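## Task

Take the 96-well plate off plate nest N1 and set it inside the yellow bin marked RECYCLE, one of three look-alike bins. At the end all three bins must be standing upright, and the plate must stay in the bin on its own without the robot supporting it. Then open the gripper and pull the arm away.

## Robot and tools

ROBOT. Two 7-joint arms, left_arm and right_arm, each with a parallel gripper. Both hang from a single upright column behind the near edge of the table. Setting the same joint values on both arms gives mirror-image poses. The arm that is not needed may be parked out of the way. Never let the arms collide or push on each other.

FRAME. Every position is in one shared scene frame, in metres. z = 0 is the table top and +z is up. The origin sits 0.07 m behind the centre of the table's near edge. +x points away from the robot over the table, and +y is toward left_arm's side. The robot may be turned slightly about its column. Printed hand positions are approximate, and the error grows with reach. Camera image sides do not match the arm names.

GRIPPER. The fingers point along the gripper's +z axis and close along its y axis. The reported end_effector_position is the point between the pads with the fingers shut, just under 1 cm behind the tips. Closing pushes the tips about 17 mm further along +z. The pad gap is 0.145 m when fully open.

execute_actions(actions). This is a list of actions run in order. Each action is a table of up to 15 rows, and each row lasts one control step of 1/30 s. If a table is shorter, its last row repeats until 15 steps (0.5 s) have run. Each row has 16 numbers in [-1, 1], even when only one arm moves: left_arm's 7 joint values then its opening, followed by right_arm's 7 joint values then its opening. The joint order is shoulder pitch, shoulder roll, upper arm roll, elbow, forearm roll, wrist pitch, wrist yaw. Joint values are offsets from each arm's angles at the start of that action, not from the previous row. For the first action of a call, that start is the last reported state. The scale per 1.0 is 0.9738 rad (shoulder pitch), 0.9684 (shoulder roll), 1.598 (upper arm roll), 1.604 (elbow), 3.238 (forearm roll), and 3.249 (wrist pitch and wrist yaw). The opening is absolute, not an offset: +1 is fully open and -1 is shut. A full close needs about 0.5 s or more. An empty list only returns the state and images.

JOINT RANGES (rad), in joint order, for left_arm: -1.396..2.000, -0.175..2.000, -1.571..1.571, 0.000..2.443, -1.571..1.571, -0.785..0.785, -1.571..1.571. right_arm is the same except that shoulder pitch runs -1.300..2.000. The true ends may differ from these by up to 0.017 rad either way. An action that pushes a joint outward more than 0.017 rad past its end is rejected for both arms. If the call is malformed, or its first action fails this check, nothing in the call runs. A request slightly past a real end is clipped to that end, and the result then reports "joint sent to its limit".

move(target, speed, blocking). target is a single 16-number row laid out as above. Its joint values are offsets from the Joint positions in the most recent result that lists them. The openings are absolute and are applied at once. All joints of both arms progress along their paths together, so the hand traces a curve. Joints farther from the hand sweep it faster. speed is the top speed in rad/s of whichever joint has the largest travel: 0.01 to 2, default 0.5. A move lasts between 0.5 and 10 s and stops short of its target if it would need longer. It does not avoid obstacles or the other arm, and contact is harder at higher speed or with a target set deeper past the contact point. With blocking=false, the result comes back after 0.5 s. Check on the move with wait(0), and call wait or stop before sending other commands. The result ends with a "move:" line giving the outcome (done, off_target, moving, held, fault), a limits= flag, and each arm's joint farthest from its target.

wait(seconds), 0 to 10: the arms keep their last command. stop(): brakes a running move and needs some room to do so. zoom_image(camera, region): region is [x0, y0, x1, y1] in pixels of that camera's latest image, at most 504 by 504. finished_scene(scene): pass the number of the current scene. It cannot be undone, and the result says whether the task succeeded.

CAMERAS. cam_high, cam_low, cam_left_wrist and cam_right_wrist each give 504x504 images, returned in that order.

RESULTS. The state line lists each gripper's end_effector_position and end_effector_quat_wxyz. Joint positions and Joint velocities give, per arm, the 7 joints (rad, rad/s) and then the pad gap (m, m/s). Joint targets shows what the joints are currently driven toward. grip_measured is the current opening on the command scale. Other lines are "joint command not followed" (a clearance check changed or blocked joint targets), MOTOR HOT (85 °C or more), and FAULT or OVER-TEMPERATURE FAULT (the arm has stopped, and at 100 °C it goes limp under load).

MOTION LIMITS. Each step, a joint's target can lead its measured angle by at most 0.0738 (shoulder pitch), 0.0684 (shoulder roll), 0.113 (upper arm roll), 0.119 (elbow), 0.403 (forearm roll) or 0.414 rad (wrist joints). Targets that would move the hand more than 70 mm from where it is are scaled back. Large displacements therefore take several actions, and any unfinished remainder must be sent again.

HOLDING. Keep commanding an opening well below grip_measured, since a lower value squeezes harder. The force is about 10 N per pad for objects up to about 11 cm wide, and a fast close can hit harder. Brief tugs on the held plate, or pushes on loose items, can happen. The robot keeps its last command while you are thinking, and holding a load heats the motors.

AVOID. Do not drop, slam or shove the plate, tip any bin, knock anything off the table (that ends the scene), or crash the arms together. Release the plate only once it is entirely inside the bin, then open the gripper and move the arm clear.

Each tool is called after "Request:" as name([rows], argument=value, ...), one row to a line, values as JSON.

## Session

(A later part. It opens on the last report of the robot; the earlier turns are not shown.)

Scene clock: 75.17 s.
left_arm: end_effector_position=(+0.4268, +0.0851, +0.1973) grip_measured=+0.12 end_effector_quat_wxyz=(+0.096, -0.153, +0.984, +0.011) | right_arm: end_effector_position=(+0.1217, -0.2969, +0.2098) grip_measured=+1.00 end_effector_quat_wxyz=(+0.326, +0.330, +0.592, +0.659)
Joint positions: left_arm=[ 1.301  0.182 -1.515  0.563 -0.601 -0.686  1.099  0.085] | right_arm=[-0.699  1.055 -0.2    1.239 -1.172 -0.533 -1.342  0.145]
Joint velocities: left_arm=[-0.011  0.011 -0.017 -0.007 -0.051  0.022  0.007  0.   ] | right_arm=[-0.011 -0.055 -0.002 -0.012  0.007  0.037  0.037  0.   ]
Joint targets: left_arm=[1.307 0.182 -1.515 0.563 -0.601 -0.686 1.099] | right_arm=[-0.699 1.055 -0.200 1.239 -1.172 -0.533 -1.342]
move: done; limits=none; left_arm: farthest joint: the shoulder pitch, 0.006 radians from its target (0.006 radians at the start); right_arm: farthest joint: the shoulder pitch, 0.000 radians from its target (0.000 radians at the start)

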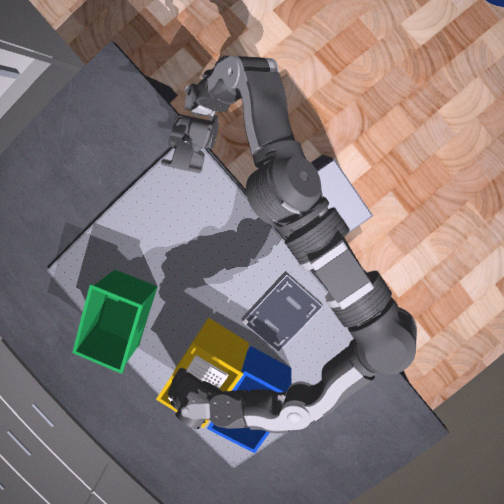

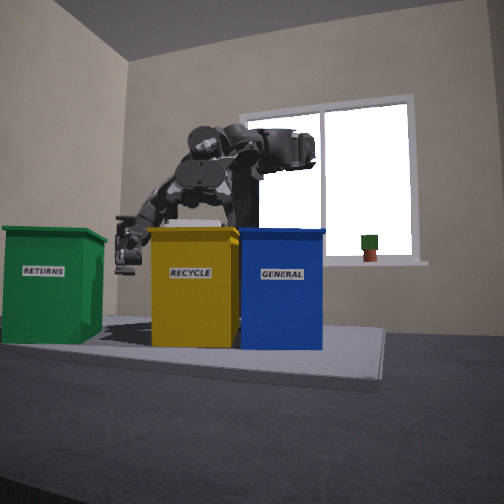

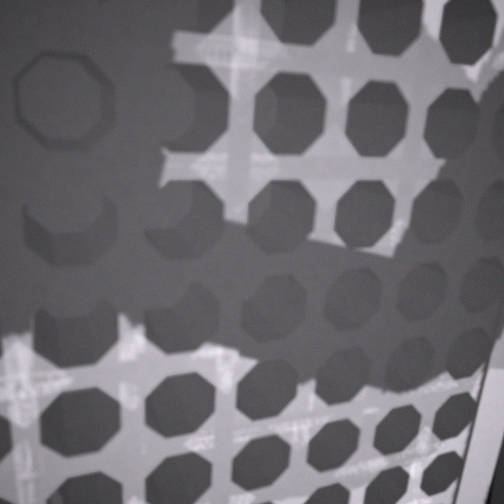

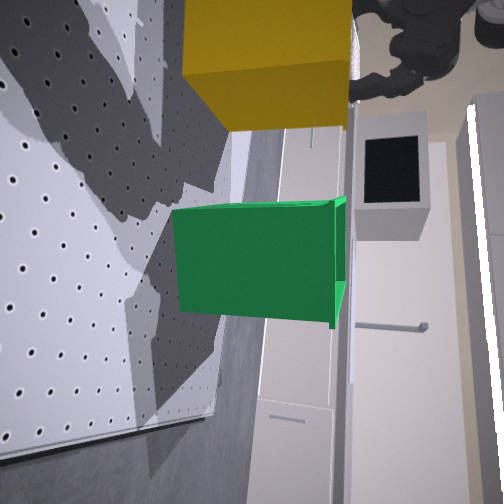

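Request:
move(target=[-0.0185,-0.0128,-0.0018,-0.0165,0.0320,-0.0163,0.0189,-0.4, 0,0,0,0,0,0,0,1], speed=0.1)

Request:
zoom_image(camera="cam_low", region=[135, 200, 255, 250])

Request:
zoom_image(camera="cam_high", region=[150, 310, 280, 440])

Request:
zoom_image(camera="cam_right_wrist", region=[300, 0, 420, 150])

Scene clock: 79.43 s.
left_arm: end_effector_position=(+0.4113, +0.0804, +0.1889) grip_measured=+0.12 end_effector_quat_wxyz=(+0.045, -0.154, +0.987, +0.002) | right_arm: end_effector_position=(+0.1217, -0.2969, +0.2098) grip_measured=+1.00 end_effector_quat_wxyz=(+0.326, +0.330, +0.592, +0.659)
Joint positions: left_arm=[ 1.288  0.172 -1.515  0.537 -0.499 -0.734  1.152  0.085] | right_arm=[-0.699  1.055 -0.2    1.239 -1.172 -0.533 -1.342  0.145]
Joint velocities: left_arm=[ 0.011 -0.011 -0.007 -0.002 -0.066 -0.037  0.022  0.   ] | right_arm=[-0.033 -0.011 -0.012 -0.002 -0.051  0.066 -0.007  0.   ]
Joint targets: left_arm=[1.283 0.170 -1.518 0.537 -0.497 -0.739 1.160] | right_arm=[-0.699 1.055 -0.200 1.239 -1.172 -0.533 -1.342]
move: done; limits=none; left_arm: farthest joint: the wrist yaw, 0.008 radians from its target (0.061 radians at the start); right_arm: farthest joint: the shoulder pitch, 0.000 radians from its target (0.000 radians at the start)

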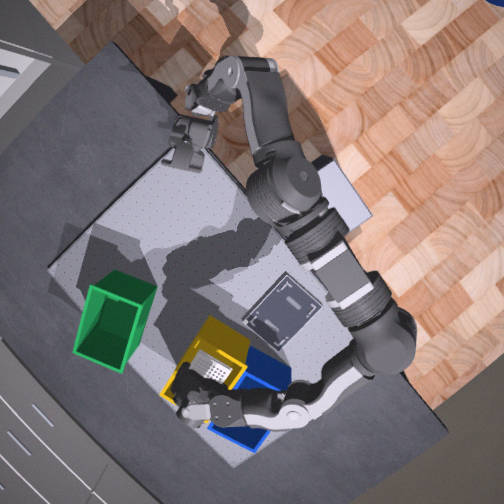

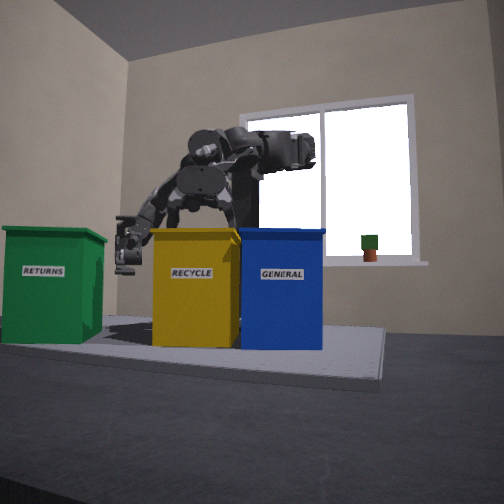

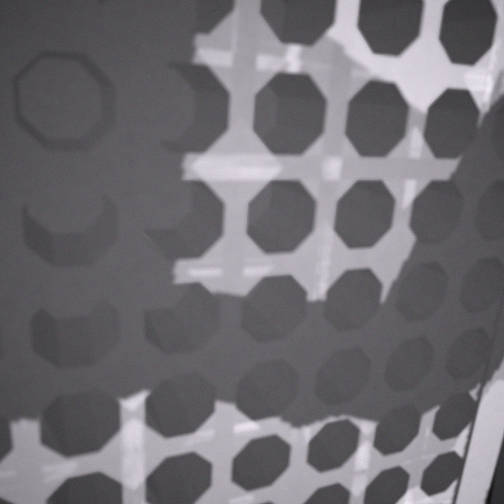

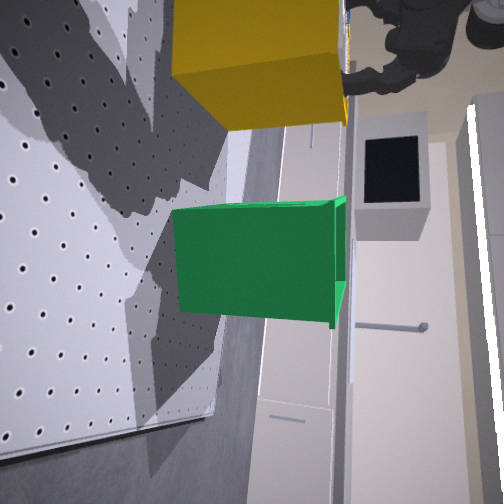

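Region (135, 200, 255, 250) of cam_low's 504x504 image, scaled by 4.200, with more detail than that image has; it fills the top 210 rows of this view, and the rest is white.

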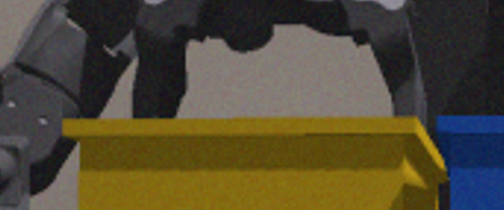

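Region (150, 310, 280, 440) of cam_high's 504x504 image, scaled by 3.877, with more detail than that image has.

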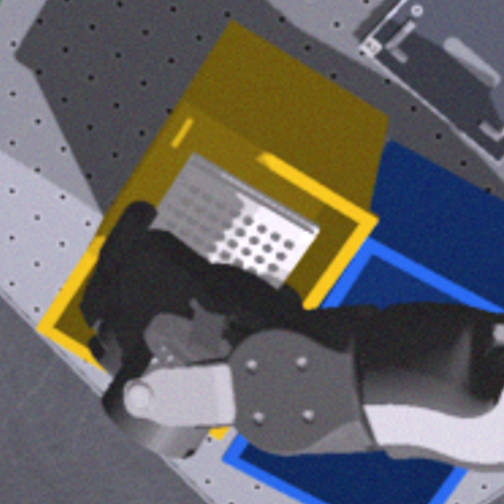

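Region (300, 0, 420, 150) of cam_right_wrist's 504x504 image, scaled by 3.360, with more detail than that image has; it fills the left 403 columns of this view, and the rest is white.

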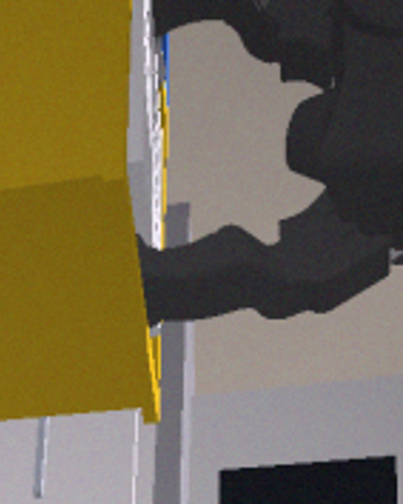

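Request:
zoom_image(camera="cam_right_wrist", region=[325, 0, 375, 130])

Request:
zoom_image(camera="cam_low", region=[135, 215, 335, 360])

Region (325, 0, 375, 130) of cam_right_wrist's 504x504 image, scaled by 3.877, with more detail than that image has; it fills the left 194 columns of this view, and the rest is white.

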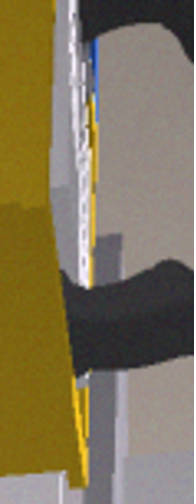

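Region (135, 215, 335, 360) of cam_low's 504x504 image, scaled by 2.520, with more detail than that image has; it fills the top 365 rows of this view, and the rest is white.

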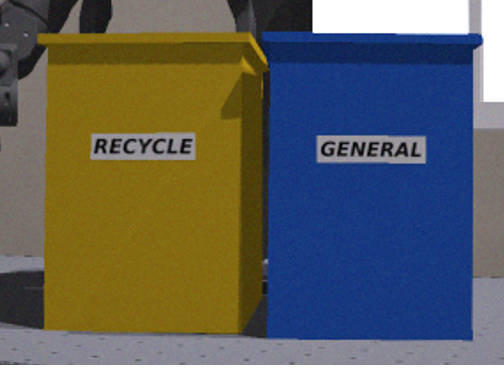

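Request:
move(target=[-0.0200,0.0121,-0.0018,0.0233,-0.0110,0.0099,-0.0039,-0.4, 0,0,0,0,0,0,0,1], speed=0.08)

Request:
zoom_image(camera="cam_right_wrist", region=[325, 0, 375, 130])

Request:
zoom_image(camera="cam_low", region=[135, 200, 255, 250])

Scene clock: 92.47 s.
left_arm: end_effector_position=(+0.4122, +0.0800, +0.1889) grip_measured=+0.12 end_effector_quat_wxyz=(+0.058, -0.150, +0.987, +0.006) | right_arm: end_effector_position=(+0.1217, -0.2969, +0.2098) grip_measured=+1.00 end_effector_quat_wxyz=(+0.326, +0.330, +0.592, +0.659)
Joint positions: left_arm=[ 1.284  0.183 -1.515  0.575 -0.528 -0.708  1.145  0.085] | right_arm=[-0.699  1.055 -0.2    1.239 -1.172 -0.533 -1.342  0.145]
Joint velocities: left_arm=[-0.055 -0.033 -0.007 -0.017  0.037  0.007 -0.051 -0.   ] | right_arm=[ 0.011  0.011 -0.002 -0.012  0.007 -0.11   0.022  0.   ]
Joint targets: left_arm=[1.269 0.184 -1.518 0.575 -0.534 -0.702 1.139] | right_arm=[-0.699 1.055 -0.200 1.239 -1.172 -0.533 -1.342]
move: off_target (left_arm); limits=none; left_arm: farthest joint: the shoulder pitch, 0.016 radians from its target (0.020 radians at the start); right_arm: farthest joint: the shoulder pitch, 0.000 radians from its target (0.000 radians at the start)

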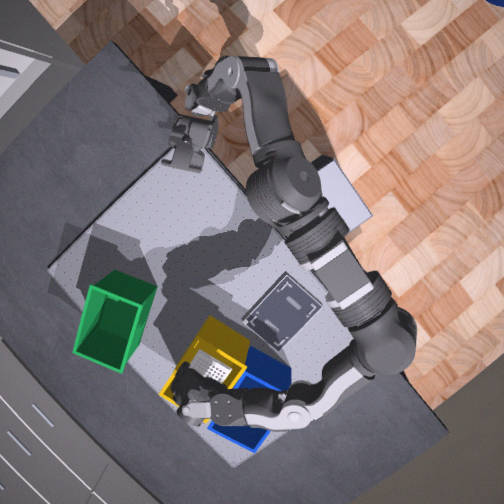

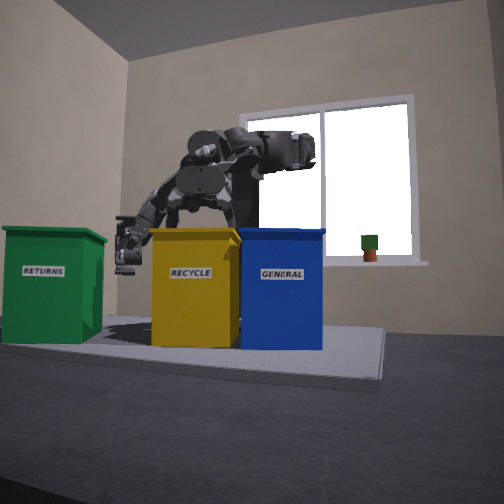

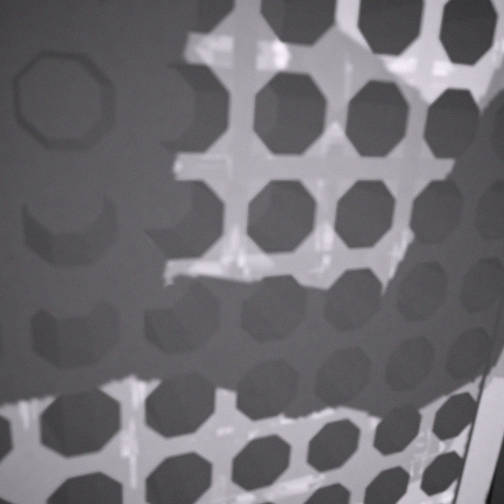

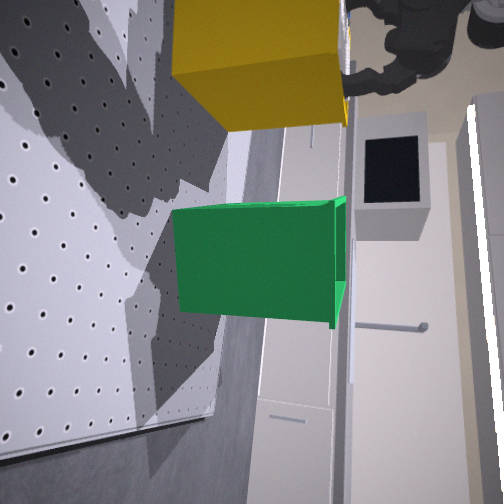

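Region (325, 0, 375, 130) of cam_right_wrist's 504x504 image, scaled by 3.877, with more detail than that image has; it fills the left 194 columns of this view, and the rest is white.

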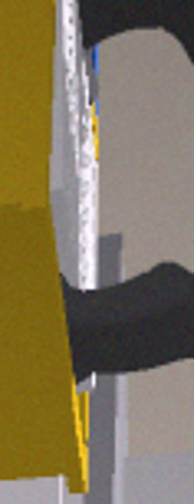

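Region (135, 200, 255, 250) of cam_low's 504x504 image, scaled by 4.200, with more detail than that image has; it fills the top 210 rows of this view, and the rest is white.

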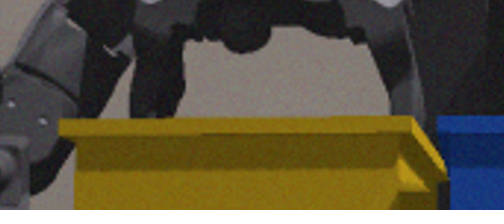

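Request:
execute_actions([
  [[0,0,0,0,0,0,0,0.0, 0,0,0,0,0,0,0,1],[0,0,0,0,0,0,0,0.05, 0,0,0,0,0,0,0,1],[0,0,0,0,0,0,0,0.1, 0,0,0,0,0,0,0,1],[0,0,0,0,0,0,0,0.15, 0,0,0,0,0,0,0,1],[0,0,0,0,0,0,0,0.2, 0,0,0,0,0,0,0,1]],
])

Scene clock: 93.13 s.
left_arm: end_effector_position=(+0.4125, +0.0797, +0.1893) grip_measured=+0.13 end_effector_quat_wxyz=(+0.058, -0.150, +0.987, +0.005) | right_arm: end_effector_position=(+0.1217, -0.2969, +0.2098) grip_measured=+1.00 end_effector_quat_wxyz=(+0.326, +0.330, +0.592, +0.659)
Joint positions: left_arm=[ 1.286  0.183 -1.515  0.575 -0.527 -0.708  1.144  0.086] | right_arm=[-0.699  1.055 -0.2    1.239 -1.172 -0.533 -1.342  0.145]
Joint velocities: left_arm=[-0.011  0.055  0.017  0.007  0.007  0.007 -0.037 -0.001] | right_arm=[ 0.033  0.011 -0.012 -0.012 -0.066 -0.022 -0.051 -0.   ]
Joint targets: left_arm=[1.284 0.183 -1.515 0.575 -0.528 -0.708 1.145] | right_arm=[-0.699 1.055 -0.200 1.239 -1.172 -0.533 -1.342]

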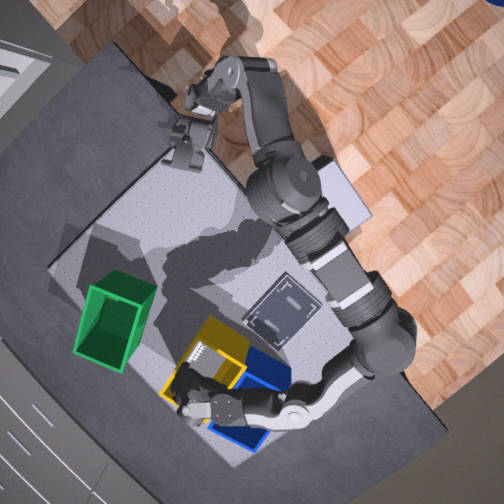

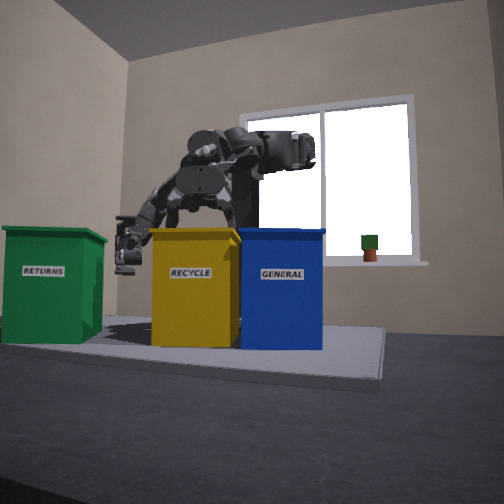

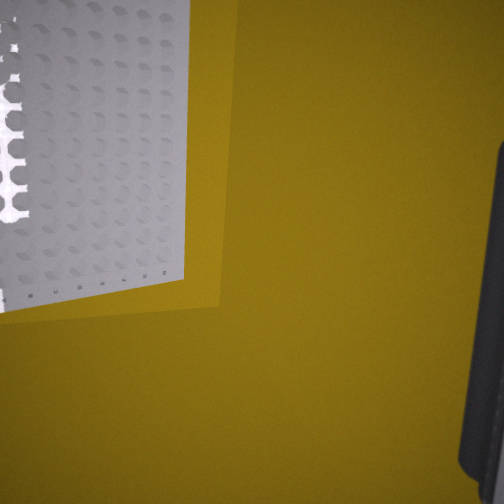

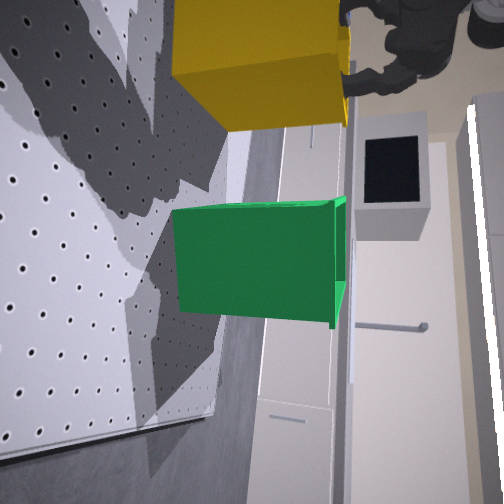

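Request:
move(target=[0.0656,0.1563,0,0.2004,0.0264,0.0580,0.0477,-0.35, 0,0,0,0,0,0,0,1], speed=0.4)

Scene clock: 94.67 s.
left_arm: end_effector_position=(+0.4026, +0.0855, +0.2244) grip_measured=-0.35 end_effector_quat_wxyz=(+0.085, -0.172, +0.981, +0.013) | right_arm: end_effector_position=(+0.1217, -0.2969, +0.2098) grip_measured=+1.00 end_effector_quat_wxyz=(+0.326, +0.330, +0.592, +0.659)
Joint positions: left_arm=[ 1.348  0.334 -1.515  0.896 -0.443 -0.523  1.293  0.049] | right_arm=[-0.699  1.055 -0.2    1.239 -1.172 -0.533 -1.342  0.145]
Joint velocities: left_arm=[-0.055 -0.033  0.007  0.022 -0.022  0.007 -0.007 -0.   ] | right_arm=[-0.033  0.099 -0.002  0.007  0.037 -0.037  0.037  0.   ]
Joint targets: left_arm=[1.349 0.335 -1.515 0.896 -0.441 -0.520 1.299] | right_arm=[-0.699 1.055 -0.200 1.239 -1.172 -0.533 -1.342]
move: done; limits=none; left_arm: farthest joint: the wrist yaw, 0.006 radians from its target (0.155 radians at the start); right_arm: farthest joint: the shoulder pitch, 0.000 radians from its target (0.000 radians at the start)

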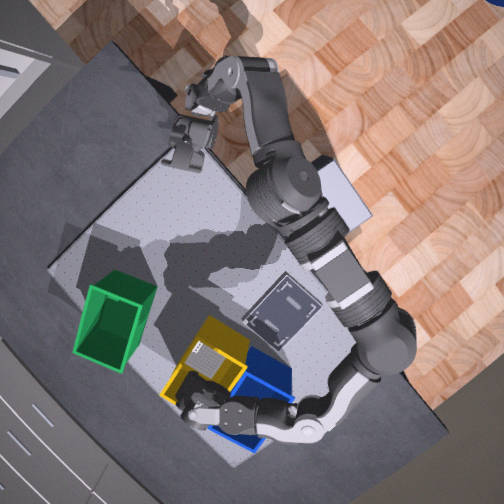

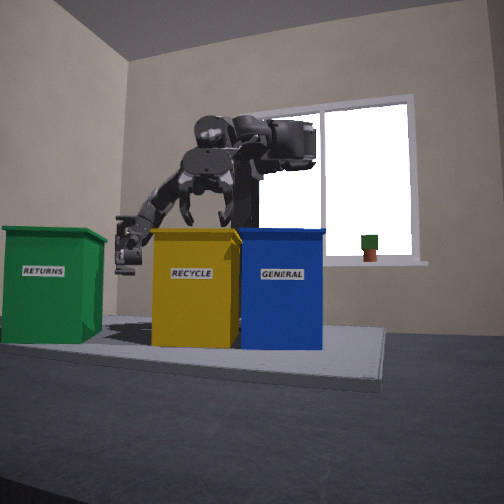

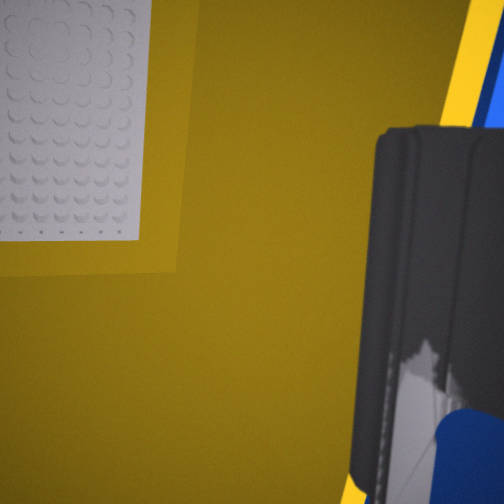

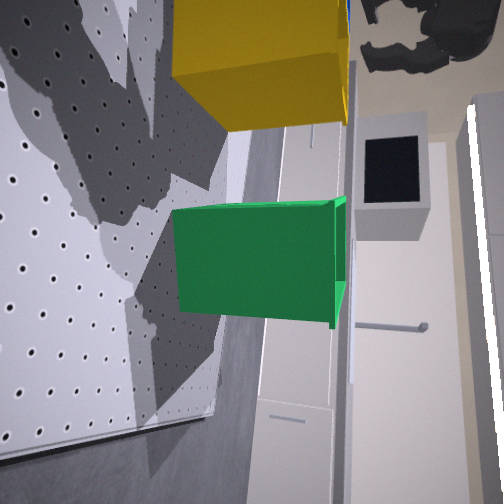

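Request:
move(target=[-0.2039,0.5891,0,0.7746,-0.0056,0.1435,0.0556,-0.35, 0,0,0,0,0,0,0,1], speed=1.0)

Scene clock: 96.60 s.
left_arm: end_effector_position=(+0.2027, +0.1066, +0.2247) grip_measured=-0.35 end_effector_quat_wxyz=(+0.044, -0.085, +0.995, +0.001) | right_arm: end_effector_position=(+0.1217, -0.2969, +0.2098) grip_measured=+1.00 end_effector_quat_wxyz=(+0.326, +0.330, +0.592, +0.659)
Joint positions: left_arm=[ 1.153  0.904 -1.515  2.138 -0.459 -0.059  1.469  0.049] | right_arm=[-0.699  1.055 -0.2    1.239 -1.172 -0.533 -1.342  0.145]
Joint velocities: left_arm=[ 0.011 -0.055  0.007 -0.012 -0.037 -0.022 -0.095 -0.   ] | right_arm=[-0.011  0.077  0.007  0.007 -0.066  0.007  0.081  0.   ]
Joint targets: left_arm=[1.150 0.905 -1.515 2.138 -0.461 -0.056 1.474] | right_arm=[-0.699 1.055 -0.200 1.239 -1.172 -0.533 -1.342]
move: done; limits=none; left_arm: farthest joint: the wrist yaw, 0.005 radians from its target (0.180 radians at the start); right_arm: farthest joint: the shoulder pitch, 0.000 radians from its target (0.000 radians at the start)

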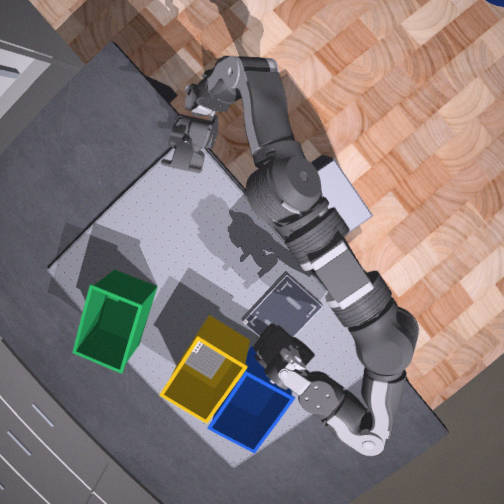

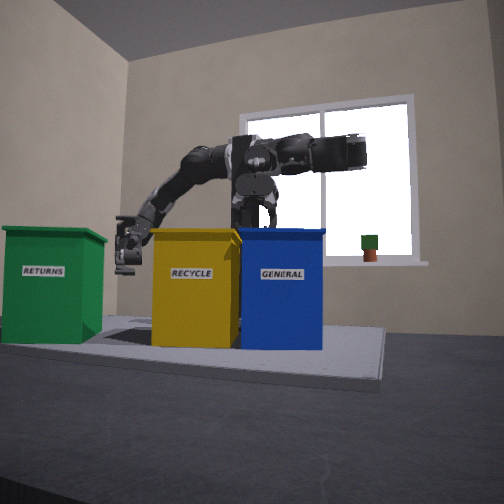

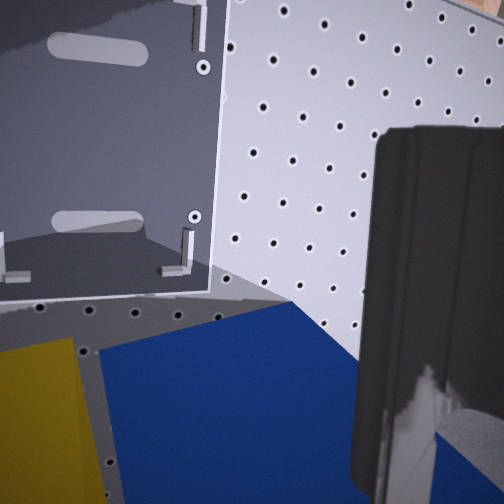

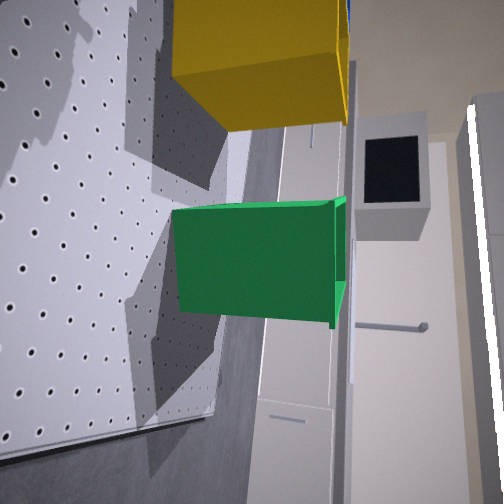

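Request:
zoom_image(camera="cam_high", region=[60, 260, 310, 470])

Region (60, 260, 310, 470) of cam_high's 504x504 image, scaled by 2.016, with more detail than that image has; it fills the top 423 rows of this view, and the rest is white.

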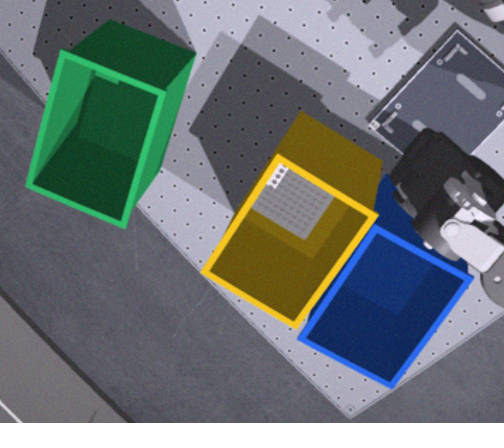

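Request:
finished_scene(scene=1)

The scene is finished: the task was done.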